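## Task

Take the tray's sample tube (orange dot on the cap) to the centre hole of one adapter in the centrifuge rotor, and the water blank (white dot) to the centre hole of the adapter across from it. Move the tray's remaining tube to the green rack. Every tube must sit fully down and every rotor bucket must hang vertically. Any tube touching the floor fails the task. The tray's bottles must finish upright in the tray, and the tray must finish on the work bench with nothing overhanging its edge. One or both robots may be used. At the end, release everything and back away. A robot that falls or ends tilted fails the task, and anything held in place only by a robot does not count.

## Robot and tools

Robots: two identical Hello Robot Stretch 4 units, r1 and r2. Each has an omni-wheel base, a lift riding a mast, a forward-telescoping arm, a three-joint wrist (yaw, pitch, roll) and a two-finger gripper. About 1.6 m tall; the base rim lies within 0.23 m of the base origin. Cameras per robot: rN_head_camera, rN_head_left_camera, rN_head_right_camera, rN_wrist_camera. A loose object may occasionally get nudged by something.

Frames: the base frame sits on the floor beneath the base centre, x forward, y left, z up. hand_pose is reported in it (a point between the open fingertips; with all wrist joints at 0 its axes equal the base axes); the printed value may be somewhat off. The odometry frame is the base frame where it stood at scene start. Each robot reports in its own frames, so relative placement of the two robots can only be judged from images, lidar_m and wrist_depth_mm.

execute_actions: argument actions is a list holding exactly one action (or empty, which just returns state and pictures). The action is keyed by robot name, r1 and/or r2, each with its own object. Per robot: base, joints, optional pace and contact_limits; or end_of_arm by itself. Everything in one action starts at once and may finish at different times.
- base: exactly one relative command, an offset from where the base last measured itself: translate_m (metres, forward +, -2 to 2), strafe_m (metres, left +, -2 to 2, no turning), or rotate_rad (radians, counter-clockwise seen from above +, -3.2 to 3.2).
- joints: absolute targets by name. lift_m 0 to 1.2 m; arm_m 0 to 0.55 m extension; wrist_yaw_rad -1.134 to 4.276 (0 pointing forward, + toward the left, 3.14 folded back, above 3.4 the arm may block it); wrist_pitch_rad -1.117 to 4.259 (0 level, 1.57 pointing down); wrist_roll_rad -1.117 to 4.259 (0 fingers level, + turns clockwise viewed from behind); gripper_m -0.038 to 0.141 m fingertip gap (negative means fingers squeeze each other). Done tolerances: ±0.004 for lift, arm, gripper; ±0.02 yaw and roll; ±0.05 pitch. An out-of-range joint target gets clipped and noted; any other bad value or unknown key rejects the whole call and nothing moves. No action exceeds 15 s.
- pace: slow, default, fast or max (base up to 0.1/0.3/0.4/0.6 m/s and 1/2/3/4 rad/s). With lift above 0.2 the base is slowed further, to 0.3 m/s and 1 rad/s at lift 1.2.
- contact_limits: only arm_m, 0 (gentlest) to 0.75 (firmest), default 0.5; the arm stops with contact_stop on meeting that resistance.
- end_of_arm: "enable_torque" re-powers wrist or gripper motors that shut off.
cameras: list of camera names, or "all"; omitted/null means all, [] means none. The pictures line lists the image order.
A robot, base or joint missing from an action may still be driving toward an earlier target without the status showing it. If a result reports a stop, later calls in the same reply are skipped.

wait: seconds 0 to 10; commands nothing and returns the same readout.
zoom_image: camera and region [x0, y0, x1, y1] in pixels from the top-left, at most 504 by 504, on that camera's latest full image.
finished_scene: scene = current scene number (1 to 2). Irreversible; only call when the goal holds steadily.

Readouts: base_status and joint_status per motion: done (for the base, wheels turned the full amount even if slipping), off_target (resting short, maybe still pushing), contact_stop_at_<key> (blocked; lift/arm/wheels go slack — a slack lift may sink under load, slack wheels may roll), limit_stop_at_<name> (built-in limit), time_out, torque_fault (wrist motor overloaded and went limp until enable_torque). limit_stop_at_tilt means leaning over 6 degrees: lift, arm and wheels go slack and ignore commands until it eases. limit_stop_at_own_body means a joint would hit the robot; moving it back away works. Likely when pitch is below -0.2 with roll below -0.4 or above 4. on_its_own covers uncommanded behaviour; there "held at" is the held target, not the actual position. lidar_m: 12 distances in metres, 30-degree sectors counter-clockwise from straight ahead (4th left, 7th behind, 10th right); "-" is nothing seen or closer than 0.25 m; it sees from roughly 0.15 m up, including table tops, but misses transparent items and thin legs and sees the other robot. wrist_depth_mm: 7x7 grid of median depths, 100 to 2000 mm, "-" if invalid; transparent items omitted. base_odometry counts wheel rotation, so slip appears as motion; heading -3.142 to 3.142, left +. If turned_by_wheels and turned_by_imu differ by more than ~0.1 rad, something was hit or slipped and heading error is about their difference. base_tilt in degrees (forward and right +) has a fixed per-robot bias up to ~1.5. motor_effort: percent of max, + toward higher joint values, bracket is a noisy peak; wheel_0..2 + means turning right. Off-range rest effort suggests pushing or carrying.

Gripping: command a gap smaller than the object; a lower value grips harder and pulls the object in by up to a third of the shortfall. Neither gripper_m nor done proves a hold; at commanded values of 0 or above a firm grip shows as a gripper effort change. Fingertips pressed on a surface below can jam; raise the lift. To unfold at scene start, send lift_m 0.4 with wrist_yaw_rad 0 together.

Cautions: never let the two robots press together; once bases touch, further millimetres of driving count as a hard press and can end the run. Equal commands can differ by up to ~3 cm per metre between robots, so shared carrying can tip one. Loads over 1 kg with arm_m above 0.2 make turning or driving risky, worse at fast or max; high grips or firm contact limits also raise tipping risk. A level gripper carrying above about 2 kg may torque-fault. Avoid drops, slips, slams and hard pushes; keep tubes off the floor and bottles upright. The simulation continues while you think, with the last command held.

Each tool is called as name([rows], argument=value, ...), one row to a line, values as JSON.

## Session

execute_actions(actions=[])

Scene clock: 0.00 s.
r1.base_odometry: x=+0.000 y=+0.000 heading=+0.000 (m, m, rad; r1's odometry frame)
r1.turned_by_wheels: +0.000 (rad since the last result)
r1.turned_by_imu: +0.000 (rad since the last result)
r1.base_tilt: forward=-0.1 right=-0.2 (deg)
r1.lidar_m: 0.76 1.37 3.67 1.52 1.29 1.31 1.53 5.07 1.32 0.77 0.66 0.64
r1.base_status: not commanded
r1.joint_positions: lift_m=+0.238 arm_m=-0.002 wrist_yaw_rad=+3.051 wrist_pitch_rad=-0.003 wrist_roll_rad=-0.003 gripper_m=+0.057
r1.joint_status: not commanded
r1.motor_effort: lift_m=+21 arm_m=+0 wrist_yaw_rad=+1 wrist_pitch_rad=-8 wrist_roll_rad=-1 gripper_m=-2 wheel_0=+0 wheel_1=+0 wheel_2=+0 (%)
r1.hand_pose: x=-0.1101 y=+0.1131 z=+0.4175 quat_wxyz=(+0.045, +0.001, -0.001, +0.999) (m; r1's base frame)
r1.wrist_depth_mm: - 140 - - - - - / - 140 - - - - - / - 139 274 - 1661 1756 1182 / 116 140 - - - - - / - - - - - - 1756 / 1618 1661 211 1618 200 1499 1397 / 1118 1078 1078 145 1060 991 1042
r2.base_odometry: x=+0.000 y=+0.000 heading=+0.000 (m, m, rad; r2's odometry frame)
r2.turned_by_wheels: +0.000 (rad since the last result)
r2.turned_by_imu: +0.000 (rad since the last result)
r2.base_tilt: forward=+0.1 right=-0.6 (deg)
r2.lidar_m: 1.12 1.10 1.25 2.04 3.42 3.84 3.64 0.93 0.96 1.62 2.53 1.36
r2.base_status: not commanded
r2.joint_positions: lift_m=+0.190 arm_m=-0.002 wrist_yaw_rad=+3.224 wrist_pitch_rad=+0.004 wrist_roll_rad=+0.012 gripper_m=+0.057
r2.joint_status: not commanded
r2.motor_effort: lift_m=+18 arm_m=+0 wrist_yaw_rad=-1 wrist_pitch_rad=-8 wrist_roll_rad=+0 gripper_m=-3 wheel_0=+0 wheel_1=+0 wheel_2=+0 (%)
r2.hand_pose: x=-0.1261 y=+0.0633 z=+0.3668 quat_wxyz=(-0.041, -0.002, +0.006, +0.999) (m; r2's base frame)
r2.wrist_depth_mm: - - 133 - - - - / - - 125 226 - - - / - 106 135 227 - - - / 146 140 161 - - - - / 204 1618 - - - - - / 205 1118 200 1281 199 1366 1397 / 208 798 878 - 917 866 946
pictures: r1_head_camera, r1_head_left_camera, r1_head_right_camera, r1_wrist_camera, r2_head_camera, r2_head_left_camera, r2_head_right_camera, r2_wrist_camera
Images, in order (width x height): r1_head_camera 420x560, r1_head_left_camera 420x672, r1_head_right_camera 420x672, r1_wrist_camera 616x392, r2_head_camera 420x560, r2_head_left_camera 420x672, r2_head_right_camera 420x672, r2_wrist_camera 616x392.

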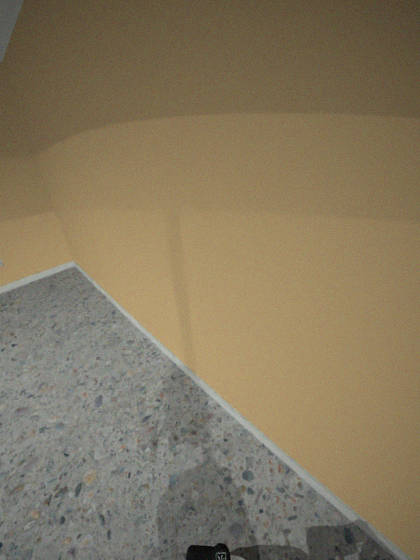

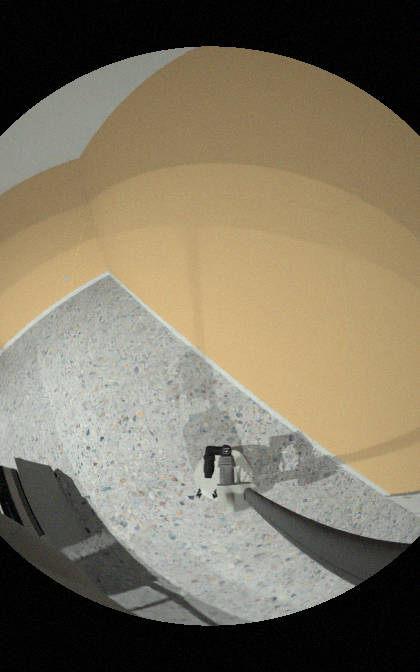

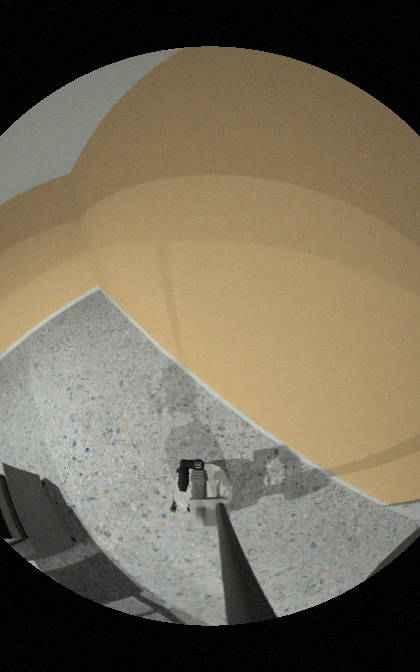

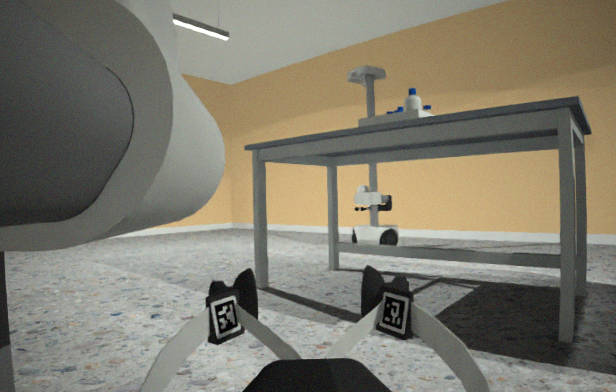

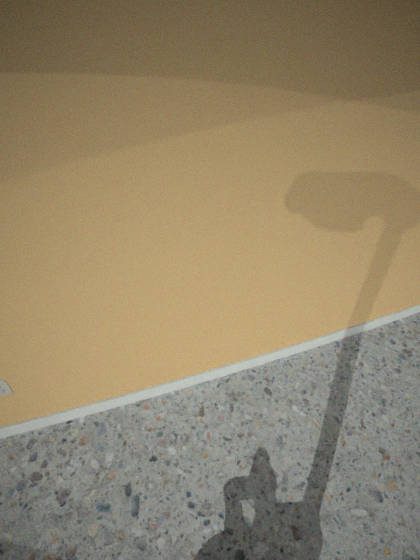

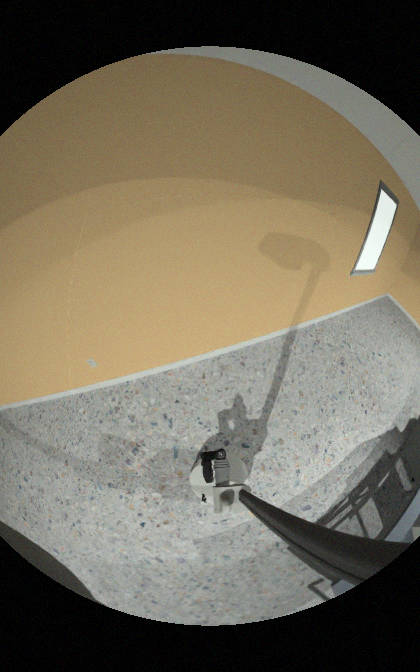

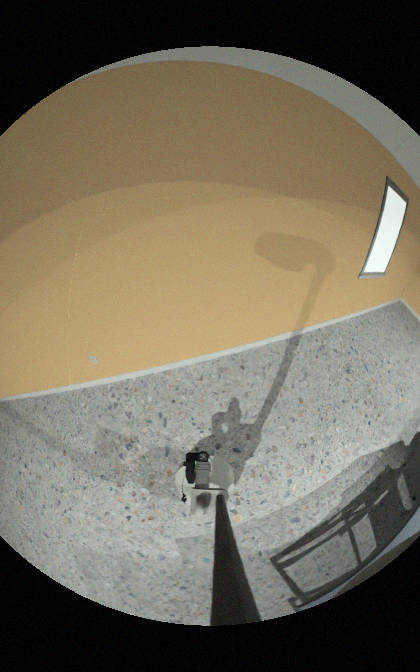

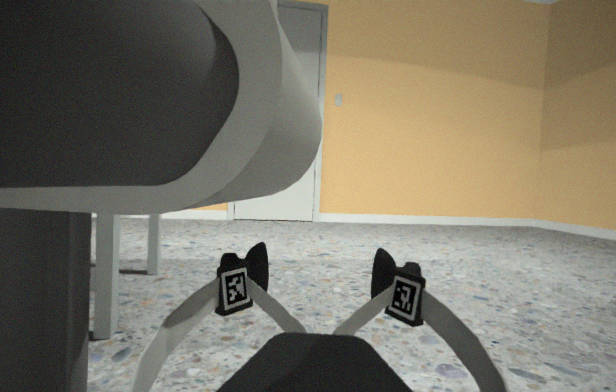

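execute_actions([
  {"r1":{"base":{"rotate_rad":3.0},"joints":{"lift_m":0.4,"wrist_yaw_rad":0}}},
], cameras=["r1_head_camera","r1_head_left_camera"])

Scene clock: 6.87 s.
r1.base_odometry: x=+0.000 y=+0.000 heading=+3.000 (m, m, rad; r1's odometry frame)
r1.turned_by_wheels: +3.000 (rad since the last result)
r1.turned_by_imu: +3.023 (rad since the last result)
r1.base_tilt: forward=+0.0 right=-0.2 (deg)
r1.lidar_m: 1.44 5.09 1.74 0.83 0.65 0.64 0.72 1.11 3.70 4.03 1.31 1.31
r1.base_status: done
r1.joint_positions: lift_m=+0.400 arm_m=-0.002 wrist_yaw_rad=+0.001 wrist_pitch_rad=-0.003 wrist_roll_rad=-0.003 gripper_m=+0.057
r1.joint_status: all done
r1.motor_effort: lift_m=+21(24) arm_m=+0(0) wrist_yaw_rad=+0(8) wrist_pitch_rad=-8(7) wrist_roll_rad=+0(0) gripper_m=-3(5) wheel_0=-1(7) wheel_1=+0(5) wheel_2=+0(6) (%)
r1.hand_pose: x=+0.4578 y=-0.0873 z=+0.5790 quat_wxyz=(+1.000, -0.001, -0.001, +0.000) (m; r1's base frame)
r1.wrist_depth_mm: - - - - - - - / - - - - - - - / - - - - 1366 - - / - - - - - - - / - - - - - - - / - - 211 - 200 1808 1756 / 1537 1366 1464 145 1397 1308 1366
r2.base_odometry: x=+0.000 y=+0.000 heading=+0.000 (m, m, rad; r2's odometry frame)
r2.turned_by_wheels: +0.000 (rad since the last result)
r2.turned_by_imu: -0.001 (rad since the last result)
r2.base_tilt: forward=+0.2 right=-0.6 (deg)
r2.lidar_m: 1.10 1.09 1.27 2.03 3.42 3.82 3.64 0.91 0.99 1.67 2.53 1.34
r2.base_status: not commanded
r2.joint_positions: lift_m=+0.190 arm_m=-0.002 wrist_yaw_rad=+3.224 wrist_pitch_rad=+0.004 wrist_roll_rad=+0.012 gripper_m=+0.057
r2.joint_status: not commanded
r2.motor_effort: lift_m=+18(18) arm_m=+0(0) wrist_yaw_rad=-1(0) wrist_pitch_rad=-8(8) wrist_roll_rad=-2(1) gripper_m=-5(4) wheel_0=+0(0) wheel_1=+0(0) wheel_2=+0(0) (%)
r2.hand_pose: x=-0.1261 y=+0.0633 z=+0.3668 quat_wxyz=(-0.041, -0.002, +0.006, +0.999) (m; r2's base frame)
r2.wrist_depth_mm: - - 133 - - - - / - - 125 225 - - - / - 106 135 228 - - - / 146 140 161 - - - - / 203 1618 - - - - - / 205 1118 200 1281 199 1366 1397 / 208 809 878 - 917 866 960
pictures: r1_head_camera, r1_head_left_camera
Images, in order (width x height): r1_head_camera 420x560, r1_head_left_camera 420x672.

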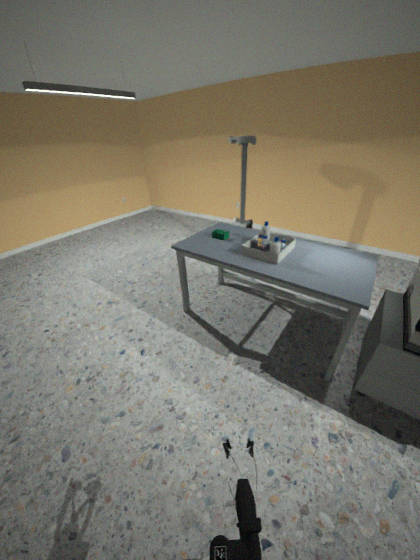

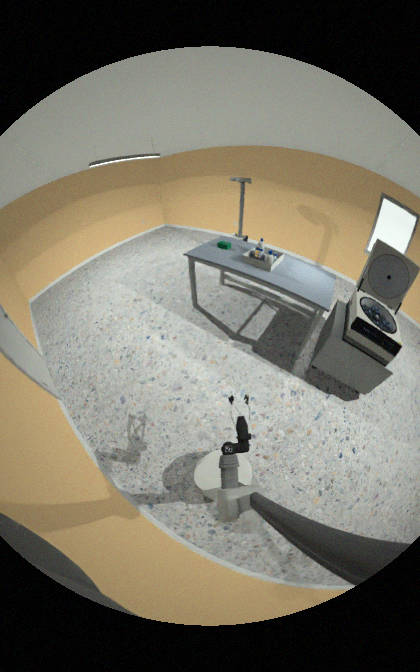

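execute_actions([
  {"r1":{"base":{"translate_m":0.6},"joints":{"lift_m":0.95}}},
], cameras=["r1_head_camera","r1_wrist_camera"])

zoom_image(camera="r1_head_camera", region=[60, 150, 420, 450])

Scene clock: 18.20 s.
r1.base_odometry: x=-0.594 y=+0.085 heading=+3.000 (m, m, rad; r1's odometry frame)
r1.turned_by_wheels: +0.000 (rad since the last result)
r1.turned_by_imu: +0.001 (rad since the last result)
r1.base_tilt: forward=-0.2 right=-0.1 (deg)
r1.lidar_m: 0.92 4.73 2.98 1.45 1.13 1.11 1.23 1.90 4.05 1.07 0.84 0.83
r1.base_status: done
r1.joint_positions: lift_m=+0.950 arm_m=-0.002 wrist_yaw_rad=+0.000 wrist_pitch_rad=-0.003 wrist_roll_rad=-0.003 gripper_m=+0.057
r1.joint_status: all done
r1.motor_effort: lift_m=+22(24) arm_m=+0(0) wrist_yaw_rad=-1(2) wrist_pitch_rad=-7(8) wrist_roll_rad=+0(2) gripper_m=-3(3) wheel_0=+0(3) wheel_1=+0(3) wheel_2=+0(7) (%)
r1.hand_pose: x=+0.4578 y=-0.0874 z=+1.1289 quat_wxyz=(+1.000, -0.001, -0.001, +0.000) (m; r1's base frame)
r1.wrist_depth_mm: - - - - - - - / - - - - - - - / - - - - - - - / - - - - - - - / - - - - - - - / - - 211 1430 200 1098 - / - - 1025 145 854 707 931
r2.base_odometry: x=+0.000 y=+0.000 heading=+0.000 (m, m, rad; r2's odometry frame)
r2.turned_by_wheels: +0.000 (rad since the last result)
r2.turned_by_imu: -0.001 (rad since the last result)
r2.base_tilt: forward=+0.1 right=-0.6 (deg)
r2.lidar_m: 1.12 1.11 1.25 2.04 3.42 3.83 3.62 0.91 0.99 1.62 2.52 1.35
r2.base_status: not commanded
r2.joint_positions: lift_m=+0.190 arm_m=-0.002 wrist_yaw_rad=+3.224 wrist_pitch_rad=+0.004 wrist_roll_rad=+0.012 gripper_m=+0.057
r2.joint_status: not commanded
r2.motor_effort: lift_m=+18(18) arm_m=+0(0) wrist_yaw_rad=+0(1) wrist_pitch_rad=-9(8) wrist_roll_rad=+0(0) gripper_m=-5(3) wheel_0=+0(0) wheel_1=+0(0) wheel_2=+0(0) (%)
r2.hand_pose: x=-0.1261 y=+0.0633 z=+0.3668 quat_wxyz=(-0.041, -0.002, +0.006, +0.999) (m; r2's base frame)
r2.wrist_depth_mm: - - 134 - - - - / - - 125 226 - - - / - 106 135 227 - - - / 146 140 161 - - - - / 204 1618 - - - - - / 205 1118 200 1255 198 1366 1397 / 208 798 866 - 917 866 946
pictures: r1_head_camera, r1_wrist_camera
Images, in order (width x height): r1_head_camera 420x560, r1_wrist_camera 616x392.

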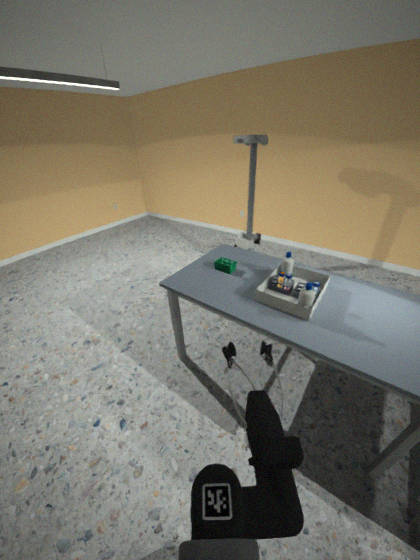

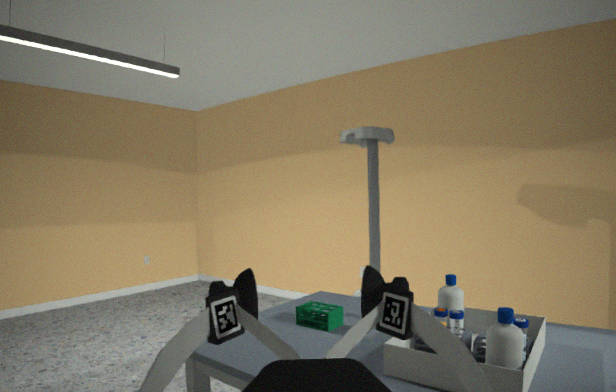

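Region (60, 150, 420, 450) of r1_head_camera's 420x560 image, scaled by 1.400, with more detail than that image has.

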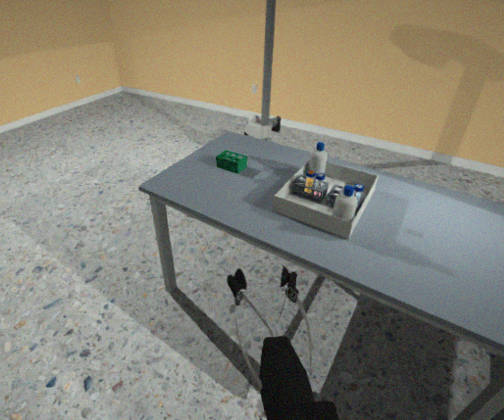

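execute_actions([
  {"r1":{"base":{"rotate_rad":-0.5},"joints":{"wrist_pitch_rad":0.9,"lift_m":1.1}}},
], cameras=["r1_head_camera","r1_wrist_camera"])

Scene clock: 24.73 s.
r1.base_odometry: x=-0.594 y=+0.085 heading=+2.500 (m, m, rad; r1's odometry frame)
r1.turned_by_wheels: -0.500 (rad since the last result)
r1.turned_by_imu: -0.503 (rad since the last result)
r1.base_tilt: forward=-0.1 right=-0.3 (deg)
r1.lidar_m: 0.82 0.93 4.71 2.81 1.40 1.14 1.12 1.23 1.98 4.05 1.06 0.85
r1.base_status: done
r1.joint_positions: lift_m=+1.100 arm_m=-0.002 wrist_yaw_rad=+0.000 wrist_pitch_rad=+0.901 wrist_roll_rad=-0.003 gripper_m=+0.057
r1.joint_status: all done
r1.motor_effort: lift_m=+23(24) arm_m=+0(0) wrist_yaw_rad=+0(1) wrist_pitch_rad=-3(5) wrist_roll_rad=-1(2) gripper_m=+1(3) wheel_0=-1(5) wheel_1=-1(3) wheel_2=-1(6) (%)
r1.hand_pose: x=+0.3483 y=-0.0874 z=+1.0518 quat_wxyz=(+0.900, -0.001, +0.436, +0.001) (m; r1's base frame)
r1.wrist_depth_mm: 991 976 854 946 960 991 - / 854 831 831 809 842 831 1098 / 1863 1756 1808 1708 820 768 976 / 1618 1618 1576 1618 1576 1138 946 / 1397 1430 1397 1430 1430 1229 991 / 1281 1281 211 1336 201 1281 1255 / 1182 1182 1205 145 1160 1182 1205
r2.base_odometry: x=+0.000 y=+0.000 heading=+0.000 (m, m, rad; r2's odometry frame)
r2.turned_by_wheels: +0.000 (rad since the last result)
r2.turned_by_imu: +0.000 (rad since the last result)
r2.base_tilt: forward=+0.1 right=-0.8 (deg)
r2.lidar_m: 1.11 1.11 1.25 2.05 3.43 3.83 3.64 0.92 1.01 1.61 2.50 1.33
r2.base_status: not commanded
r2.joint_positions: lift_m=+0.190 arm_m=-0.002 wrist_yaw_rad=+3.224 wrist_pitch_rad=+0.004 wrist_roll_rad=+0.012 gripper_m=+0.057
r2.joint_status: not commanded
r2.motor_effort: lift_m=+18(18) arm_m=+0(0) wrist_yaw_rad=-1(1) wrist_pitch_rad=-9(8) wrist_roll_rad=-1(1) gripper_m=-6(6) wheel_0=+0(0) wheel_1=+0(0) wheel_2=+0(0) (%)
r2.hand_pose: x=-0.1261 y=+0.0633 z=+0.3668 quat_wxyz=(-0.041, -0.002, +0.006, +0.999) (m; r2's base frame)
r2.wrist_depth_mm: - - 133 - - - - / - - 125 227 - - - / - 106 135 227 - - - / 146 141 160 - - - - / 204 1618 - - - - - / 206 1118 200 1255 198 1366 1430 / 208 798 866 - 931 866 946
pictures: r1_head_camera, r1_wrist_camera
Images, in order (width x height): r1_head_camera 420x560, r1_wrist_camera 616x392.

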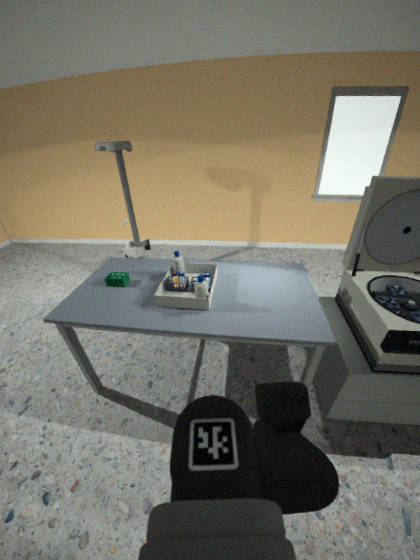

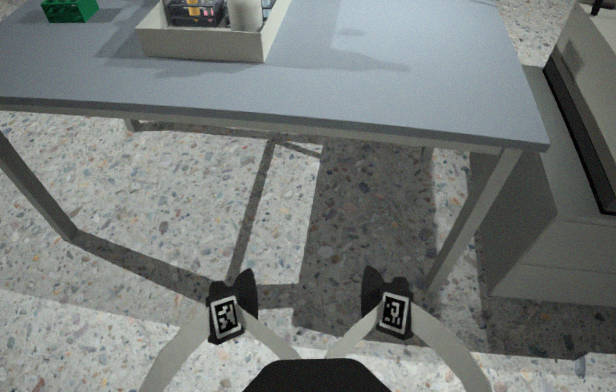

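execute_actions([
  {"r1":{"base":{"translate_m":0.5}}},
], cameras=[])

execute_actions([
  {"r1":{"base":{"strafe_m":0.25},"joints":{"arm_m":0.15,"wrist_pitch_rad":1.2}}},
], cameras=["r1_head_camera","r1_wrist_camera"])

Scene clock: 34.47 s.
r1.base_odometry: x=-0.995 y=+0.384 heading=+2.500 (m, m, rad; r1's odometry frame)
r1.turned_by_wheels: +0.000 (rad since the last result)
r1.turned_by_imu: +0.001 (rad since the last result)
r1.base_tilt: forward=+0.0 right=-0.1 (deg)
r1.lidar_m: 0.34 0.38 0.60 4.05 2.03 1.63 1.62 1.80 2.84 0.87 0.43 0.35
r1.base_status: done
r1.joint_positions: lift_m=+1.100 arm_m=-0.002 wrist_yaw_rad=+0.000 wrist_pitch_rad=+0.902 wrist_roll_rad=-0.003 gripper_m=+0.057
r1.joint_status: not commanded
r1.motor_effort: lift_m=+22(23) arm_m=+0(0) wrist_yaw_rad=-1(2) wrist_pitch_rad=-5(5) wrist_roll_rad=-1(0) gripper_m=-4(3) wheel_0=+0(4) wheel_1=+0(8) wheel_2=+2(7) (%)
r1.hand_pose: x=+0.3483 y=-0.0874 z=+1.0518 quat_wxyz=(+0.900, -0.001, +0.436, +0.001) (m; r1's base frame)
r1.wrist_depth_mm: 960 976 - - - - - / 854 750 778 788 809 842 - / 732 668 634 715 723 715 723 / 621 634 525 634 634 627 627 / 569 569 564 574 574 569 559 / 517 517 211 517 200 512 512 / 1160 484 473 145 469 462 473
r2.base_odometry: x=+0.000 y=+0.000 heading=+0.000 (m, m, rad; r2's odometry frame)
r2.turned_by_wheels: +0.000 (rad since the last result)
r2.turned_by_imu: -0.001 (rad since the last result)
r2.base_tilt: forward=+0.1 right=-0.5 (deg)
r2.lidar_m: 1.10 1.11 1.26 2.05 3.42 3.84 3.63 0.93 1.00 1.62 2.52 1.35
r2.base_status: not commanded
r2.joint_positions: lift_m=+0.190 arm_m=-0.002 wrist_yaw_rad=+3.224 wrist_pitch_rad=+0.004 wrist_roll_rad=+0.012 gripper_m=+0.057
r2.joint_status: not commanded
r2.motor_effort: lift_m=+18(18) arm_m=-1(0) wrist_yaw_rad=+0(1) wrist_pitch_rad=-9(9) wrist_roll_rad=-2(0) gripper_m=-4(3) wheel_0=+0(0) wheel_1=+0(0) wheel_2=+0(0) (%)
r2.hand_pose: x=-0.1261 y=+0.0633 z=+0.3668 quat_wxyz=(-0.041, -0.002, +0.006, +0.999) (m; r2's base frame)
r2.wrist_depth_mm: - - 133 - - - - / - - 125 226 - - - / - 106 135 227 - - - / 146 140 161 - - - - / 203 1618 - - - - - / 205 1098 201 1255 198 1336 1397 / 208 809 878 - 931 854 960
pictures: none
No camera images: the call's "cameras" was empty. Leave "cameras" out to get every camera's image.

Scene clock: 36.60 s.
r1.base_odometry: x=-1.144 y=+0.184 heading=+2.500 (m, m, rad; r1's odometry frame)
r1.turned_by_wheels: +0.000 (rad since the last result)
r1.turned_by_imu: +0.001 (rad since the last result)
r1.base_tilt: forward=-0.3 right=-0.1 (deg)
r1.lidar_m: 0.38 0.42 0.68 3.95 1.96 1.61 1.58 1.77 2.76 1.00 0.47 0.39
r1.base_status: done
r1.joint_positions: lift_m=+1.100 arm_m=+0.149 wrist_yaw_rad=+0.000 wrist_pitch_rad=+1.201 wrist_roll_rad=-0.003 gripper_m=+0.057
r1.joint_status: all done
r1.motor_effort: lift_m=+22(22) arm_m=+7(9) wrist_yaw_rad=+1(1) wrist_pitch_rad=-4(5) wrist_roll_rad=+0(0) gripper_m=-6(5) wheel_0=+3(9) wheel_1=-1(9) wheel_2=+1(1) (%)
r1.hand_pose: x=+0.4240 y=-0.0874 z=+1.0091 quat_wxyz=(+0.825, -0.001, +0.565, +0.001) (m; r1's base frame)
r1.wrist_depth_mm: 580 621 597 530 603 615 615 / 569 574 559 539 517 574 574 / 539 539 525 539 384 539 539 / 508 512 496 504 459 512 512 / 484 492 484 488 484 488 484 / 1160 469 210 459 200 459 455 / 1160 1118 1118 145 445 436 436
r2.base_odometry: x=+0.000 y=+0.000 heading=+0.000 (m, m, rad; r2's odometry frame)
r2.turned_by_wheels: +0.000 (rad since the last result)
r2.turned_by_imu: +0.000 (rad since the last result)
r2.base_tilt: forward=+0.3 right=-0.6 (deg)
r2.lidar_m: 1.12 1.11 1.25 2.03 3.41 3.84 3.62 0.91 1.00 1.63 2.50 1.34
r2.base_status: not commanded
r2.joint_positions: lift_m=+0.190 arm_m=-0.002 wrist_yaw_rad=+3.224 wrist_pitch_rad=+0.004 wrist_roll_rad=+0.012 gripper_m=+0.057
r2.joint_status: not commanded
r2.motor_effort: lift_m=+18(18) arm_m=-1(0) wrist_yaw_rad=-2(1) wrist_pitch_rad=-8(8) wrist_roll_rad=-1(1) gripper_m=+1(5) wheel_0=+0(0) wheel_1=+0(0) wheel_2=+0(0) (%)
r2.hand_pose: x=-0.1261 y=+0.0633 z=+0.3668 quat_wxyz=(-0.041, -0.002, +0.006, +0.999) (m; r2's base frame)
r2.wrist_depth_mm: - - 133 - - - - / - - 125 226 - - - / - 106 135 228 - - - / 146 140 161 - - - - / 204 1618 - - - - - / 206 1118 200 1281 198 1366 1430 / 208 809 878 - 904 866 960
pictures: r1_head_camera, r1_wrist_camera
Images, in order (width x height): r1_head_camera 420x560, r1_wrist_camera 616x392.

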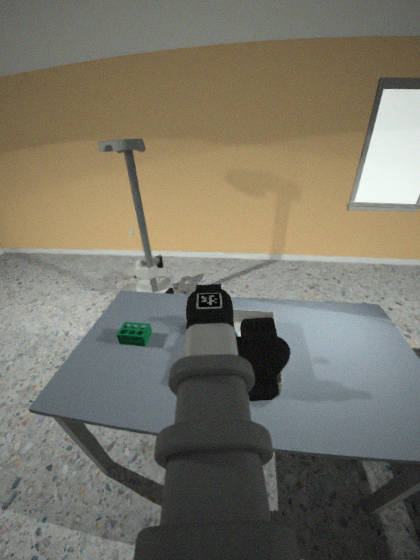

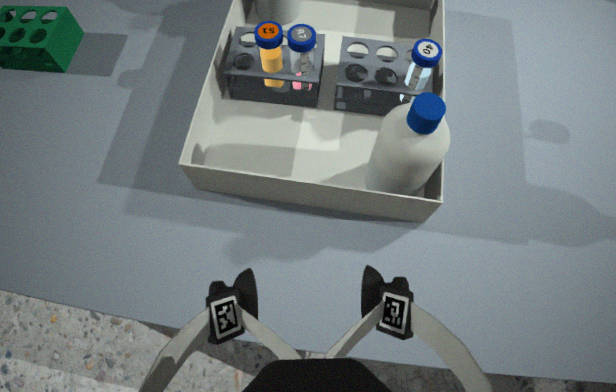

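zoom_image(camera="r1_wrist_camera", region=[210, 0, 460, 130])

Region (210, 0, 460, 130) of r1_wrist_camera's 616x392 image, scaled by 2.016; it fills the top 262 rows of this view, and the rest is white.

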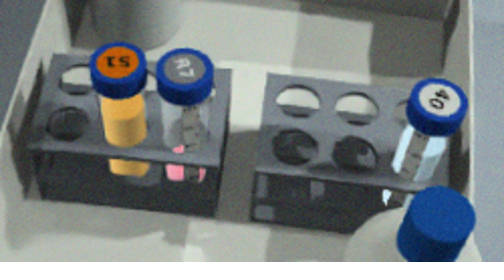

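execute_actions([
  {"r1":{"base":{"translate_m":0.1},"joints":{"arm_m":0.4,"wrist_pitch_rad":1.57},"pace":"slow"}},
], cameras=["r1_head_camera","r1_wrist_camera"])

Scene clock: 58.97 s.
r1.base_odometry: x=-1.224 y=+0.243 heading=+2.500 (m, m, rad; r1's odometry frame)
r1.turned_by_wheels: +0.000 (rad since the last result)
r1.turned_by_imu: +0.002 (rad since the last result)
r1.base_tilt: forward=-0.1 right=-0.2 (deg)
r1.lidar_m: 0.27 0.32 0.51 4.20 2.08 1.70 1.67 1.89 2.91 0.77 0.37 0.28
r1.base_status: done
r1.joint_positions: lift_m=+1.100 arm_m=+0.399 wrist_yaw_rad=+0.000 wrist_pitch_rad=+1.570 wrist_roll_rad=-0.003 gripper_m=+0.057
r1.joint_status: all done
r1.motor_effort: lift_m=+22(22) arm_m=+7(6) wrist_yaw_rad=-1(0) wrist_pitch_rad=+1(4) wrist_roll_rad=+0(2) gripper_m=-4(1) wheel_0=+1(1) wheel_1=+2(5) wheel_2=+0(7) (%)
r1.hand_pose: x=+0.5699 y=-0.0874 z=+0.9896 quat_wxyz=(+0.707, -0.001, +0.707, +0.001) (m; r1's base frame)
r1.wrist_depth_mm: 449 445 384 445 445 439 452 / 449 452 442 449 449 449 452 / 449 452 389 442 442 449 452 / 452 445 418 389 389 392 455 / 442 452 449 445 449 452 455 / 449 445 211 449 200 455 455 / 449 449 452 145 314 452 455
r2.base_odometry: x=+0.000 y=+0.000 heading=+0.000 (m, m, rad; r2's odometry frame)
r2.turned_by_wheels: +0.000 (rad since the last result)
r2.turned_by_imu: -0.001 (rad since the last result)
r2.base_tilt: forward=+0.0 right=-0.5 (deg)
r2.lidar_m: 1.10 1.11 1.24 2.06 3.41 3.85 3.64 0.90 1.01 1.62 2.52 1.34
r2.base_status: not commanded
r2.joint_positions: lift_m=+0.190 arm_m=-0.002 wrist_yaw_rad=+3.224 wrist_pitch_rad=+0.004 wrist_roll_rad=+0.012 gripper_m=+0.057
r2.joint_status: not commanded
r2.motor_effort: lift_m=+18(18) arm_m=+0(0) wrist_yaw_rad=-1(0) wrist_pitch_rad=-9(8) wrist_roll_rad=+1(0) gripper_m=-5(0) wheel_0=+0(0) wheel_1=+0(0) wheel_2=+0(0) (%)
r2.hand_pose: x=-0.1261 y=+0.0633 z=+0.3668 quat_wxyz=(-0.041, -0.002, +0.006, +0.999) (m; r2's base frame)
r2.wrist_depth_mm: - - 133 - - - - / - - 125 226 - - - / - 106 135 228 - - - / 146 141 160 - - - - / 204 1618 - - - - - / 206 1098 200 1255 198 1336 1397 / 208 820 878 - 917 866 946
pictures: r1_head_camera, r1_wrist_camera
Images, in order (width x height): r1_head_camera 420x560, r1_wrist_camera 616x392.

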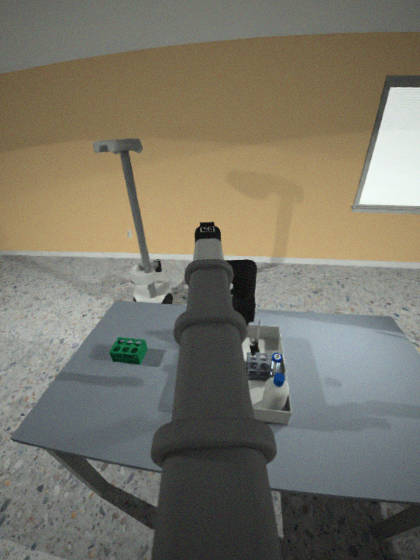

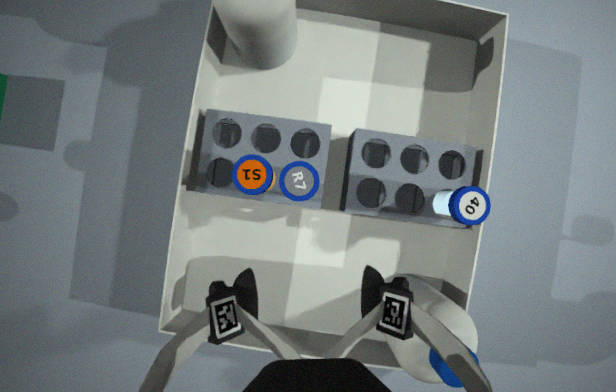

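execute_actions([
  {"r1":{"joints":{"wrist_roll_rad":1.57,"gripper_m":0.075}}},
], cameras=["r1_wrist_camera"])

Scene clock: 67.90 s.
r1.base_odometry: x=-1.224 y=+0.243 heading=+2.500 (m, m, rad; r1's odometry frame)
r1.turned_by_wheels: +0.000 (rad since the last result)
r1.turned_by_imu: +0.001 (rad since the last result)
r1.base_tilt: forward=+0.0 right=-0.1 (deg)
r1.lidar_m: 0.28 0.32 0.49 4.21 2.06 1.70 1.69 1.89 2.91 0.80 0.39 0.29
r1.base_status: not commanded
r1.joint_positions: lift_m=+1.100 arm_m=+0.399 wrist_yaw_rad=+0.000 wrist_pitch_rad=+1.570 wrist_roll_rad=+1.569 gripper_m=+0.075
r1.joint_status: all done
r1.motor_effort: lift_m=+22(22) arm_m=+7(7) wrist_yaw_rad=+1(1) wrist_pitch_rad=+0(1) wrist_roll_rad=+2(8) gripper_m=-3(1) wheel_0=+1(1) wheel_1=+2(2) wheel_2=-1(0) (%)
r1.hand_pose: x=+0.5699 y=-0.0874 z=+0.9896 quat_wxyz=(+0.501, +0.500, +0.500, -0.499) (m; r1's base frame)
r1.wrist_depth_mm: 442 449 449 452 455 455 831 / 445 445 418 455 455 455 842 / 427 449 389 449 309 455 1229 / 421 445 418 452 449 459 1025 / 404 445 387 452 455 455 1025 / 312 442 201 449 201 452 1205 / 389 397 387 145 455 459 1229
r2.base_odometry: x=+0.000 y=+0.000 heading=+0.000 (m, m, rad; r2's odometry frame)
r2.turned_by_wheels: +0.000 (rad since the last result)
r2.turned_by_imu: +0.000 (rad since the last result)
r2.base_tilt: forward=+0.2 right=-0.6 (deg)
r2.lidar_m: 1.10 1.10 1.27 2.05 3.44 3.84 3.64 0.92 1.02 1.63 2.52 1.33
r2.base_status: not commanded
r2.joint_positions: lift_m=+0.190 arm_m=-0.002 wrist_yaw_rad=+3.224 wrist_pitch_rad=+0.004 wrist_roll_rad=+0.012 gripper_m=+0.057
r2.joint_status: not commanded
r2.motor_effort: lift_m=+18(18) arm_m=+0(0) wrist_yaw_rad=-1(1) wrist_pitch_rad=-9(8) wrist_roll_rad=+0(1) gripper_m=-5(3) wheel_0=+0(0) wheel_1=+0(0) wheel_2=+0(0) (%)
r2.hand_pose: x=-0.1261 y=+0.0633 z=+0.3668 quat_wxyz=(-0.041, -0.002, +0.006, +0.999) (m; r2's base frame)
r2.wrist_depth_mm: - - 133 - - - - / - - 125 226 - - - / - 106 135 227 - - - / 146 141 161 - - - - / 204 1661 - - - - - / 205 1138 200 1255 198 1336 1430 / 208 809 866 - 917 866 946
pictures: r1_wrist_camera
Images, in order (width x height): r1_wrist_camera 616x392.

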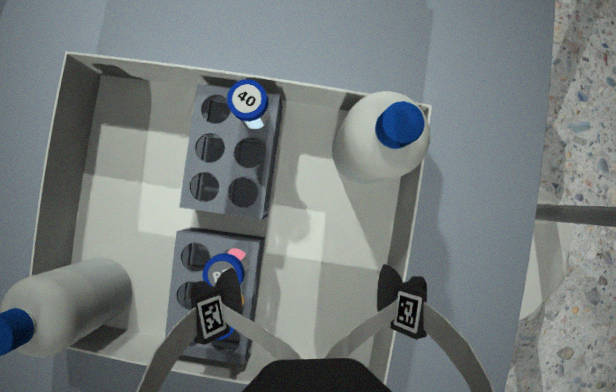

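execute_actions([
  {"r1":{"base":{"strafe_m":0.012},"joints":{"arm_m":0.467},"pace":"slow"}},
], cameras=[])

execute_actions([
  {"r1":{"joints":{"lift_m":1.0}}},
], cameras=["r1_wrist_camera"])

Scene clock: 76.33 s.
r1.base_odometry: x=-1.231 y=+0.234 heading=+2.500 (m, m, rad; r1's odometry frame)
r1.turned_by_wheels: +0.000 (rad since the last result)
r1.turned_by_imu: +0.002 (rad since the last result)
r1.base_tilt: forward=-0.2 right=-0.2 (deg)
r1.lidar_m: 0.28 0.32 0.49 4.20 2.06 1.69 1.67 1.90 2.94 0.78 0.39 0.29
r1.base_status: done
r1.joint_positions: lift_m=+1.100 arm_m=+0.466 wrist_yaw_rad=+0.000 wrist_pitch_rad=+1.570 wrist_roll_rad=+1.569 gripper_m=+0.075
r1.joint_status: all done
r1.motor_effort: lift_m=+22(22) arm_m=+7(5) wrist_yaw_rad=-3(1) wrist_pitch_rad=-1(1) wrist_roll_rad=+0(1) gripper_m=-3(5) wheel_0=+1(6) wheel_1=+1(6) wheel_2=+0(1) (%)
r1.hand_pose: x=+0.6369 y=-0.0874 z=+0.9896 quat_wxyz=(+0.501, +0.500, +0.500, -0.499) (m; r1's base frame)
r1.wrist_depth_mm: 445 449 449 449 455 459 459 / 442 449 449 389 452 455 459 / 442 445 452 389 427 315 459 / 445 442 449 452 452 455 459 / 442 399 449 389 452 455 455 / 445 312 201 424 201 452 462 / 445 442 394 145 427 455 455
r2.base_odometry: x=+0.000 y=+0.000 heading=+0.000 (m, m, rad; r2's odometry frame)
r2.turned_by_wheels: +0.000 (rad since the last result)
r2.turned_by_imu: -0.001 (rad since the last result)
r2.base_tilt: forward=+0.1 right=-0.4 (deg)
r2.lidar_m: 1.10 1.11 1.27 2.04 3.39 3.84 3.64 0.92 1.01 1.62 2.51 1.33
r2.base_status: not commanded
r2.joint_positions: lift_m=+0.190 arm_m=-0.002 wrist_yaw_rad=+3.224 wrist_pitch_rad=+0.004 wrist_roll_rad=+0.012 gripper_m=+0.057
r2.joint_status: not commanded
r2.motor_effort: lift_m=+18(18) arm_m=+0(0) wrist_yaw_rad=-1(1) wrist_pitch_rad=-9(9) wrist_roll_rad=-1(4) gripper_m=-1(7) wheel_0=+0(0) wheel_1=+0(0) wheel_2=+0(0) (%)
r2.hand_pose: x=-0.1261 y=+0.0633 z=+0.3668 quat_wxyz=(-0.041, -0.002, +0.006, +0.999) (m; r2's base frame)
r2.wrist_depth_mm: - - 133 - - - - / - - 125 226 - - - / - 106 135 227 - - - / 146 141 160 - - - - / 204 1618 - - - - - / 206 1118 200 1255 199 1397 1397 / 208 798 866 - 917 866 960
pictures: none
No camera images: the call's "cameras" was empty. Leave "cameras" out to get every camera's image.

Scene clock: 77.77 s.
r1.base_odometry: x=-1.231 y=+0.234 heading=+2.500 (m, m, rad; r1's odometry frame)
r1.turned_by_wheels: +0.000 (rad since the last result)
r1.turned_by_imu: +0.000 (rad since the last result)
r1.base_tilt: forward=+0.0 right=-0.1 (deg)
r1.lidar_m: 0.29 0.31 0.48 4.19 2.07 1.69 1.68 1.86 2.92 0.78 0.37 0.30
r1.base_status: not commanded
r1.joint_positions: lift_m=+1.000 arm_m=+0.466 wrist_yaw_rad=+0.000 wrist_pitch_rad=+1.570 wrist_roll_rad=+1.569 gripper_m=+0.075
r1.joint_status: all done
r1.motor_effort: lift_m=+18(21) arm_m=+7(7) wrist_yaw_rad=-3(3) wrist_pitch_rad=+0(1) wrist_roll_rad=+2(1) gripper_m=-3(4) wheel_0=+1(1) wheel_1=+2(2) wheel_2=+0(0) (%)
r1.hand_pose: x=+0.6369 y=-0.0874 z=+0.8899 quat_wxyz=(+0.501, +0.500, +0.500, -0.499) (m; r1's base frame)
r1.wrist_depth_mm: 347 338 325 256 309 353 - / 310 347 347 290 351 217 196 / 307 345 349 290 351 251 289 / 314 345 347 343 349 349 355 / 306 345 343 290 349 349 355 / 219 294 200 263 201 334 355 / 208 291 287 144 351 293 355
r2.base_odometry: x=+0.000 y=+0.000 heading=+0.000 (m, m, rad; r2's odometry frame)
r2.turned_by_wheels: +0.000 (rad since the last result)
r2.turned_by_imu: +0.000 (rad since the last result)
r2.base_tilt: forward=+0.2 right=-0.5 (deg)
r2.lidar_m: 1.12 1.11 1.27 2.04 3.42 3.86 3.63 0.92 1.00 1.62 2.50 1.36
r2.base_status: not commanded
r2.joint_positions: lift_m=+0.190 arm_m=-0.002 wrist_yaw_rad=+3.224 wrist_pitch_rad=+0.004 wrist_roll_rad=+0.012 gripper_m=+0.057
r2.joint_status: not commanded
r2.motor_effort: lift_m=+18(18) arm_m=+0(0) wrist_yaw_rad=-1(1) wrist_pitch_rad=-10(9) wrist_roll_rad=+0(1) gripper_m=-3(5) wheel_0=+0(0) wheel_1=+0(0) wheel_2=+0(0) (%)
r2.hand_pose: x=-0.1261 y=+0.0633 z=+0.3668 quat_wxyz=(-0.041, -0.002, +0.006, +0.999) (m; r2's base frame)
r2.wrist_depth_mm: - - 133 - - - - / - - 125 226 - - - / - 106 135 228 - - - / 146 141 161 - - - - / 202 1618 - - - - - / 205 1118 200 1255 198 1366 1397 / 208 809 866 - 917 866 960
pictures: r1_wrist_camera
Images, in order (width x height): r1_wrist_camera 616x392.

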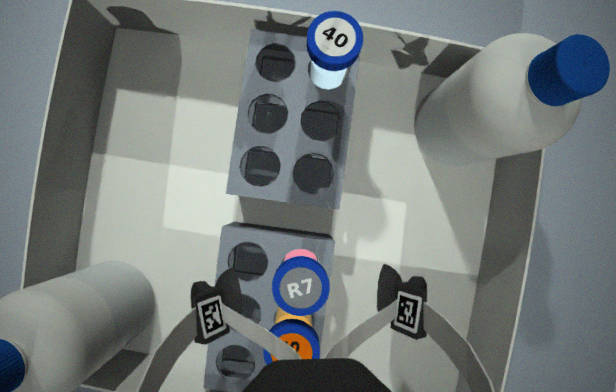

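execute_actions([
  {"r1":{"joints":{"lift_m":0.95,"arm_m":0.471},"pace":"slow"}},
], cameras=["r1_wrist_camera"])

Scene clock: 83.30 s.
r1.base_odometry: x=-1.231 y=+0.234 heading=+2.500 (m, m, rad; r1's odometry frame)
r1.turned_by_wheels: +0.000 (rad since the last result)
r1.turned_by_imu: +0.001 (rad since the last result)
r1.base_tilt: forward=-0.5 right=-0.2 (deg)
r1.lidar_m: 0.27 0.33 0.51 4.19 2.06 1.68 1.67 1.86 2.91 0.79 0.37 0.30
r1.base_status: not commanded
r1.joint_positions: lift_m=+0.951 arm_m=+0.470 wrist_yaw_rad=+0.000 wrist_pitch_rad=+1.568 wrist_roll_rad=+1.569 gripper_m=+0.075
r1.joint_status: all done
r1.motor_effort: lift_m=+12(18) arm_m=+7(7) wrist_yaw_rad=-1(0) wrist_pitch_rad=+6(6) wrist_roll_rad=+1(0) gripper_m=-4(3) wheel_0=+1(1) wheel_1=+2(2) wheel_2=+0(0) (%)
r1.hand_pose: x=+0.6415 y=-0.0874 z=+0.8404 quat_wxyz=(+0.501, +0.500, +0.500, -0.499) (m; r1's base frame)
r1.wrist_depth_mm: 257 303 303 245 264 248 - / 265 303 303 244 304 223 173 / 279 301 303 244 304 264 215 / 289 303 303 297 304 304 276 / 297 300 298 243 303 304 266 / 213 282 208 182 200 304 254 / 191 239 241 148 303 283 -
r2.base_odometry: x=+0.000 y=+0.000 heading=+0.000 (m, m, rad; r2's odometry frame)
r2.turned_by_wheels: +0.000 (rad since the last result)
r2.turned_by_imu: +0.000 (rad since the last result)
r2.base_tilt: forward=+0.2 right=-0.7 (deg)
r2.lidar_m: 1.11 1.10 1.26 2.03 3.40 3.82 3.64 0.91 1.00 1.63 2.50 1.33
r2.base_status: not commanded
r2.joint_positions: lift_m=+0.190 arm_m=-0.002 wrist_yaw_rad=+3.224 wrist_pitch_rad=+0.004 wrist_roll_rad=+0.012 gripper_m=+0.057
r2.joint_status: not commanded
r2.motor_effort: lift_m=+18(18) arm_m=+0(0) wrist_yaw_rad=-1(1) wrist_pitch_rad=-8(9) wrist_roll_rad=-1(2) gripper_m=-1(2) wheel_0=+0(0) wheel_1=+0(0) wheel_2=+0(0) (%)
r2.hand_pose: x=-0.1261 y=+0.0633 z=+0.3668 quat_wxyz=(-0.041, -0.002, +0.006, +0.999) (m; r2's base frame)
r2.wrist_depth_mm: - - 133 - - - - / - - 125 226 - - - / - 106 135 228 - - - / 146 140 161 - - - - / 203 1618 - - - - - / 205 1118 200 1255 198 1336 1397 / 208 809 866 - 904 866 960
pictures: r1_wrist_camera
Images, in order (width x height): r1_wrist_camera 616x392.

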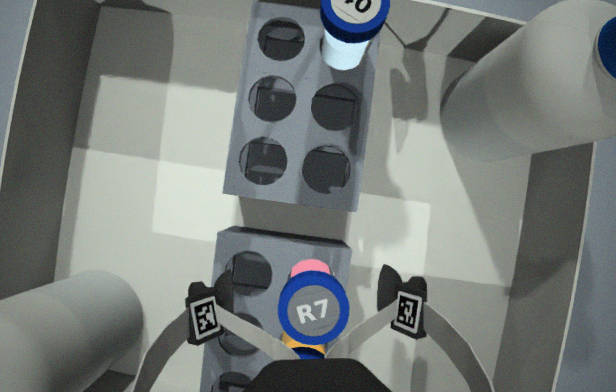

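execute_actions([
  {"r1":{"joints":{"gripper_m":0.02}}},
], cameras=["r1_wrist_camera"])

Scene clock: 88.50 s.
r1.base_odometry: x=-1.231 y=+0.234 heading=+2.500 (m, m, rad; r1's odometry frame)
r1.turned_by_wheels: +0.000 (rad since the last result)
r1.turned_by_imu: +0.001 (rad since the last result)
r1.base_tilt: forward=-0.2 right=-0.1 (deg)
r1.lidar_m: 0.29 0.32 0.51 4.18 2.07 1.68 1.66 1.86 2.93 0.77 0.38 0.29
r1.base_status: not commanded
r1.joint_positions: lift_m=+0.950 arm_m=+0.470 wrist_yaw_rad=-0.001 wrist_pitch_rad=+1.571 wrist_roll_rad=+1.570 gripper_m=+0.020
r1.joint_status: all done
r1.motor_effort: lift_m=+16(16) arm_m=+6(7) wrist_yaw_rad=+0(5) wrist_pitch_rad=-2(28) wrist_roll_rad=+0(0) gripper_m=-7(11) wheel_0=+1(1) wheel_1=+1(1) wheel_2=+0(1) (%)
r1.hand_pose: x=+0.6408 y=-0.0874 z=+0.8401 quat_wxyz=(+0.500, +0.500, +0.500, -0.500) (m; r1's base frame)
r1.wrist_depth_mm: 263 298 298 241 263 244 - / 272 297 298 239 303 218 171 / 283 296 297 240 301 258 215 / 293 297 298 294 301 304 272 / 297 297 293 247 301 300 262 / 216 286 211 179 195 301 250 / 193 278 238 149 300 278 -
r2.base_odometry: x=+0.000 y=+0.000 heading=+0.000 (m, m, rad; r2's odometry frame)
r2.turned_by_wheels: +0.000 (rad since the last result)
r2.turned_by_imu: +0.000 (rad since the last result)
r2.base_tilt: forward=+0.1 right=-0.7 (deg)
r2.lidar_m: 1.11 1.09 1.25 2.05 3.41 3.83 3.67 0.92 0.99 1.62 2.48 1.36
r2.base_status: not commanded
r2.joint_positions: lift_m=+0.190 arm_m=-0.002 wrist_yaw_rad=+3.224 wrist_pitch_rad=+0.004 wrist_roll_rad=+0.012 gripper_m=+0.057
r2.joint_status: not commanded
r2.motor_effort: lift_m=+18(18) arm_m=+0(0) wrist_yaw_rad=-1(0) wrist_pitch_rad=-8(7) wrist_roll_rad=+0(2) gripper_m=-5(1) wheel_0=+0(0) wheel_1=+0(0) wheel_2=+0(0) (%)
r2.hand_pose: x=-0.1261 y=+0.0633 z=+0.3668 quat_wxyz=(-0.041, -0.002, +0.006, +0.999) (m; r2's base frame)
r2.wrist_depth_mm: - - 133 - - - - / - - 125 226 - - - / - 106 135 228 - - - / 146 140 160 - - - - / 203 1618 - - - - - / 204 1118 200 1281 198 1336 1430 / 208 820 866 - 917 866 946
pictures: r1_wrist_camera
Images, in order (width x height): r1_wrist_camera 616x392.

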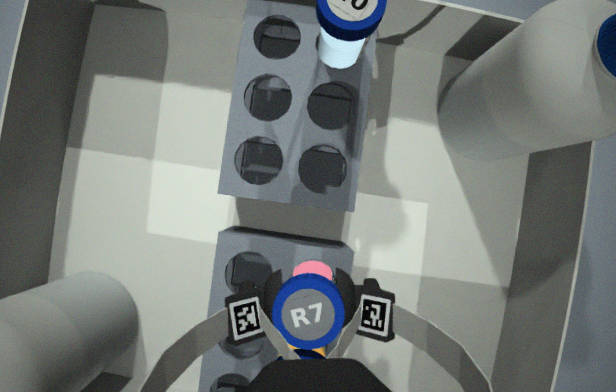

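Looks gripped. Squeeze a bit more and lift.

execute_actions([
  {"r1":{"joints":{"gripper_m":0.012,"lift_m":1.1},"pace":"slow"}},
], cameras=["r1_wrist_camera","r1_head_camera"])

Scene clock: 92.90 s.
r1.base_odometry: x=-1.231 y=+0.234 heading=+2.500 (m, m, rad; r1's odometry frame)
r1.turned_by_wheels: +0.000 (rad since the last result)
r1.turned_by_imu: +0.001 (rad since the last result)
r1.base_tilt: forward=-0.1 right=-0.2 (deg)
r1.lidar_m: 0.28 0.32 0.50 4.18 2.09 1.69 1.68 1.87 2.93 0.78 0.37 0.29
r1.base_status: not commanded
r1.joint_positions: lift_m=+1.100 arm_m=+0.470 wrist_yaw_rad=-0.001 wrist_pitch_rad=+1.570 wrist_roll_rad=+1.570 gripper_m=+0.012
r1.joint_status: all done
r1.motor_effort: lift_m=+23(24) arm_m=+6(6) wrist_yaw_rad=+2(0) wrist_pitch_rad=-2(4) wrist_roll_rad=-1(1) gripper_m=-14(7) wheel_0=+1(1) wheel_1=+1(1) wheel_2=+0(0) (%)
r1.hand_pose: x=+0.6410 y=-0.0874 z=+0.9895 quat_wxyz=(+0.500, +0.500, +0.500, -0.500) (m; r1's base frame)
r1.wrist_depth_mm: 445 449 452 455 452 455 455 / 442 442 445 387 452 455 462 / 442 445 445 392 442 317 459 / 449 445 452 439 455 452 462 / 449 399 452 392 452 459 459 / 442 307 210 176 190 455 459 / 445 407 389 160 421 452 455
r2.base_odometry: x=+0.000 y=+0.000 heading=+0.000 (m, m, rad; r2's odometry frame)
r2.turned_by_wheels: +0.000 (rad since the last result)
r2.turned_by_imu: +0.000 (rad since the last result)
r2.base_tilt: forward=+0.2 right=-0.6 (deg)
r2.lidar_m: 1.11 1.09 1.24 2.03 3.41 3.84 3.65 0.92 1.03 1.64 2.51 1.34
r2.base_status: not commanded
r2.joint_positions: lift_m=+0.190 arm_m=-0.002 wrist_yaw_rad=+3.224 wrist_pitch_rad=+0.004 wrist_roll_rad=+0.012 gripper_m=+0.057
r2.joint_status: not commanded
r2.motor_effort: lift_m=+18(18) arm_m=+0(0) wrist_yaw_rad=-1(2) wrist_pitch_rad=-8(8) wrist_roll_rad=-1(0) gripper_m=-4(6) wheel_0=+0(0) wheel_1=+0(0) wheel_2=+0(0) (%)
r2.hand_pose: x=-0.1261 y=+0.0633 z=+0.3668 quat_wxyz=(-0.041, -0.002, +0.006, +0.999) (m; r2's base frame)
r2.wrist_depth_mm: - - 133 - - - - / - - 125 225 - - - / - 106 135 228 - - - / 146 141 160 - - - - / 204 1618 - - - - - / 206 1138 200 1281 199 1366 1397 / 208 809 866 - 931 866 946
pictures: r1_head_camera, r1_wrist_camera
Images, in order (width x height): r1_head_camera 420x560, r1_wrist_camera 616x392.

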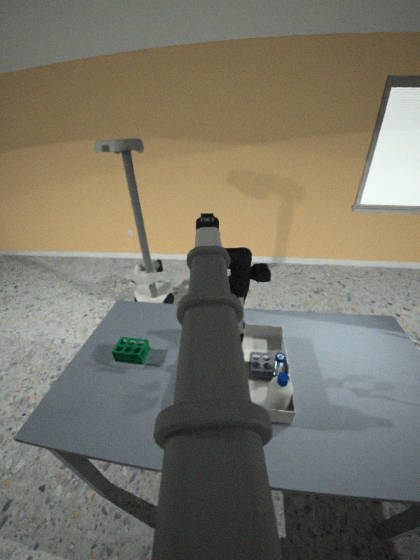

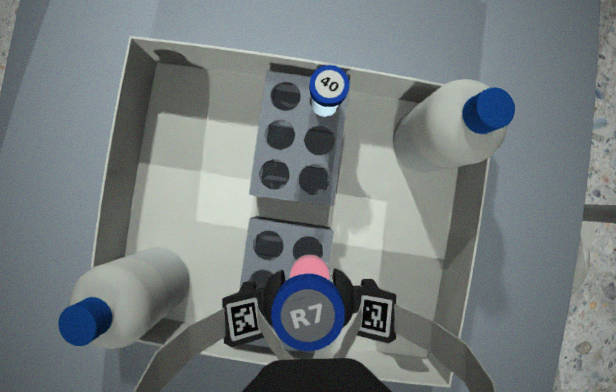

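execute_actions([
  {"r1":{"base":{"strafe_m":0.35},"pace":"slow"}},
], cameras=["r1_wrist_camera","r1_head_camera"])

Scene clock: 110.43 s.
r1.base_odometry: x=-1.441 y=-0.047 heading=+2.501 (m, m, rad; r1's odometry frame)
r1.turned_by_wheels: +0.000 (rad since the last result)
r1.turned_by_imu: +0.002 (rad since the last result)
r1.base_tilt: forward=-0.1 right=-0.1 (deg)
r1.lidar_m: 0.34 0.38 4.02 3.98 2.02 1.64 1.62 1.82 2.82 0.86 0.44 0.35
r1.base_status: done
r1.joint_positions: lift_m=+1.100 arm_m=+0.470 wrist_yaw_rad=-0.001 wrist_pitch_rad=+1.570 wrist_roll_rad=+1.570 gripper_m=+0.012
r1.joint_status: not commanded
r1.motor_effort: lift_m=+23(23) arm_m=+6(6) wrist_yaw_rad=+0(2) wrist_pitch_rad=-1(1) wrist_roll_rad=-1(1) gripper_m=-12(13) wheel_0=-1(10) wheel_1=+3(5) wheel_2=+0(1) (%)
r1.hand_pose: x=+0.6410 y=-0.0874 z=+0.9895 quat_wxyz=(+0.500, +0.500, +0.500, -0.500) (m; r1's base frame)
r1.wrist_depth_mm: 445 452 442 418 430 459 459 / 445 442 452 452 452 455 455 / 445 445 455 452 452 452 1182 / 449 445 445 452 452 455 991 / 445 445 445 452 452 455 1008 / 445 449 211 176 190 455 1118 / 449 449 389 160 455 452 1229
r2.base_odometry: x=+0.000 y=+0.000 heading=+0.000 (m, m, rad; r2's odometry frame)
r2.turned_by_wheels: +0.000 (rad since the last result)
r2.turned_by_imu: -0.001 (rad since the last result)
r2.base_tilt: forward=+0.2 right=-0.6 (deg)
r2.lidar_m: 1.11 1.11 1.24 2.06 3.41 3.86 3.63 0.92 1.02 1.59 2.50 1.35
r2.base_status: not commanded
r2.joint_positions: lift_m=+0.190 arm_m=-0.002 wrist_yaw_rad=+3.224 wrist_pitch_rad=+0.004 wrist_roll_rad=+0.012 gripper_m=+0.057
r2.joint_status: not commanded
r2.motor_effort: lift_m=+18(18) arm_m=+0(0) wrist_yaw_rad=-2(1) wrist_pitch_rad=-8(9) wrist_roll_rad=+1(1) gripper_m=-3(3) wheel_0=+0(0) wheel_1=+0(0) wheel_2=+0(0) (%)
r2.hand_pose: x=-0.1261 y=+0.0633 z=+0.3668 quat_wxyz=(-0.041, -0.002, +0.006, +0.999) (m; r2's base frame)
r2.wrist_depth_mm: - - 133 - - - - / - - 125 226 - - - / - 106 135 226 - - - / 146 141 160 - - - - / 204 1576 - - - - - / 206 1098 200 1255 198 1366 1430 / 208 798 866 - 917 866 946
pictures: r1_head_camera, r1_wrist_camera
Images, in order (width x height): r1_head_camera 420x560, r1_wrist_camera 616x392.

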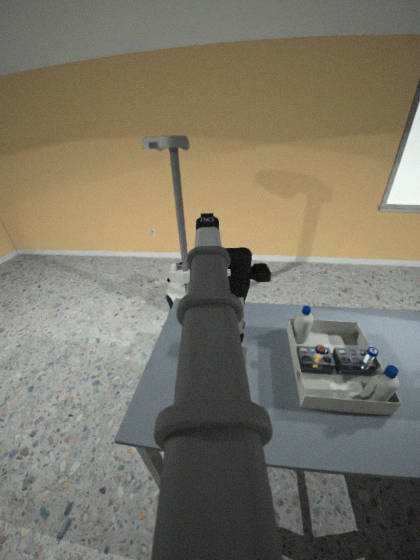

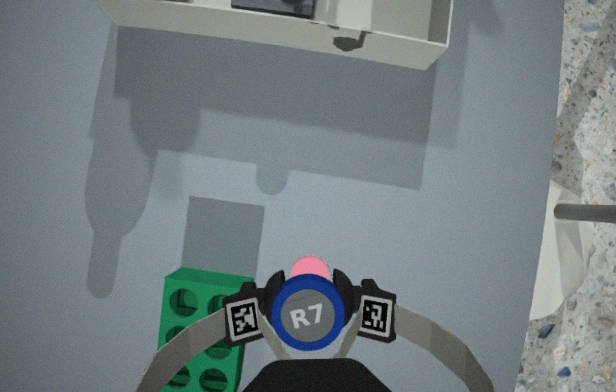

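execute_actions([
  {"r1":{"base":{"strafe_m":0.12},"pace":"slow"}},
], cameras=["r1_wrist_camera"])

Scene clock: 115.73 s.
r1.base_odometry: x=-1.512 y=-0.143 heading=+2.501 (m, m, rad; r1's odometry frame)
r1.turned_by_wheels: +0.000 (rad since the last result)
r1.turned_by_imu: +0.001 (rad since the last result)
r1.base_tilt: forward=-0.1 right=-0.1 (deg)
r1.lidar_m: 0.34 0.39 3.90 3.86 1.98 1.63 1.60 1.79 2.78 0.94 0.45 0.38
r1.base_status: done
r1.joint_positions: lift_m=+1.100 arm_m=+0.470 wrist_yaw_rad=-0.001 wrist_pitch_rad=+1.570 wrist_roll_rad=+1.570 gripper_m=+0.012
r1.joint_status: not commanded
r1.motor_effort: lift_m=+23(23) arm_m=+6(5) wrist_yaw_rad=+1(2) wrist_pitch_rad=-1(1) wrist_roll_rad=-1(1) gripper_m=-9(14) wheel_0=+0(5) wheel_1=+3(4) wheel_2=+0(1) (%)
r1.hand_pose: x=+0.6410 y=-0.0874 z=+0.9895 quat_wxyz=(+0.500, +0.500, +0.500, -0.500) (m; r1's base frame)
r1.wrist_depth_mm: 445 442 445 452 452 455 854 / 445 449 452 455 455 452 1255 / 442 445 449 449 452 459 1229 / 442 445 421 449 452 455 991 / 445 445 442 452 455 452 1008 / 445 452 210 176 190 452 1138 / 442 445 449 160 449 455 1205
r2.base_odometry: x=+0.000 y=+0.000 heading=+0.000 (m, m, rad; r2's odometry frame)
r2.turned_by_wheels: +0.000 (rad since the last result)
r2.turned_by_imu: -0.001 (rad since the last result)
r2.base_tilt: forward=+0.2 right=-0.5 (deg)
r2.lidar_m: 1.10 1.10 1.24 2.07 3.42 3.83 3.66 0.91 1.00 1.65 2.52 1.35
r2.base_status: not commanded
r2.joint_positions: lift_m=+0.190 arm_m=-0.002 wrist_yaw_rad=+3.224 wrist_pitch_rad=+0.004 wrist_roll_rad=+0.012 gripper_m=+0.057
r2.joint_status: not commanded
r2.motor_effort: lift_m=+18(18) arm_m=+0(0) wrist_yaw_rad=-1(0) wrist_pitch_rad=-9(9) wrist_roll_rad=+0(1) gripper_m=-5(1) wheel_0=+0(0) wheel_1=+0(0) wheel_2=+0(0) (%)
r2.hand_pose: x=-0.1261 y=+0.0633 z=+0.3668 quat_wxyz=(-0.041, -0.002, +0.006, +0.999) (m; r2's base frame)
r2.wrist_depth_mm: - - 133 - - - - / - - 125 226 - - - / - 106 135 227 - - - / 146 140 160 - - - - / 204 1576 - - - - - / 205 1118 200 1281 198 1366 1397 / 208 798 878 - 917 866 960
pictures: r1_wrist_camera
Images, in order (width x height): r1_wrist_camera 616x392.

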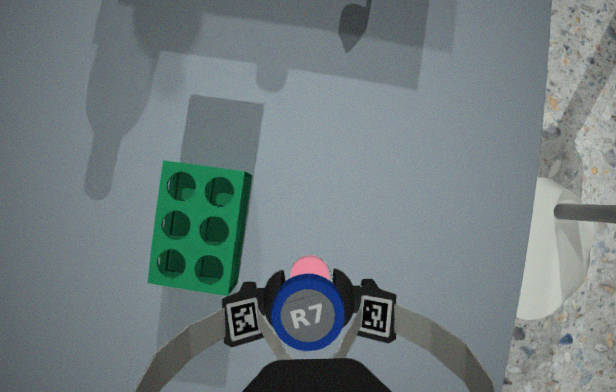

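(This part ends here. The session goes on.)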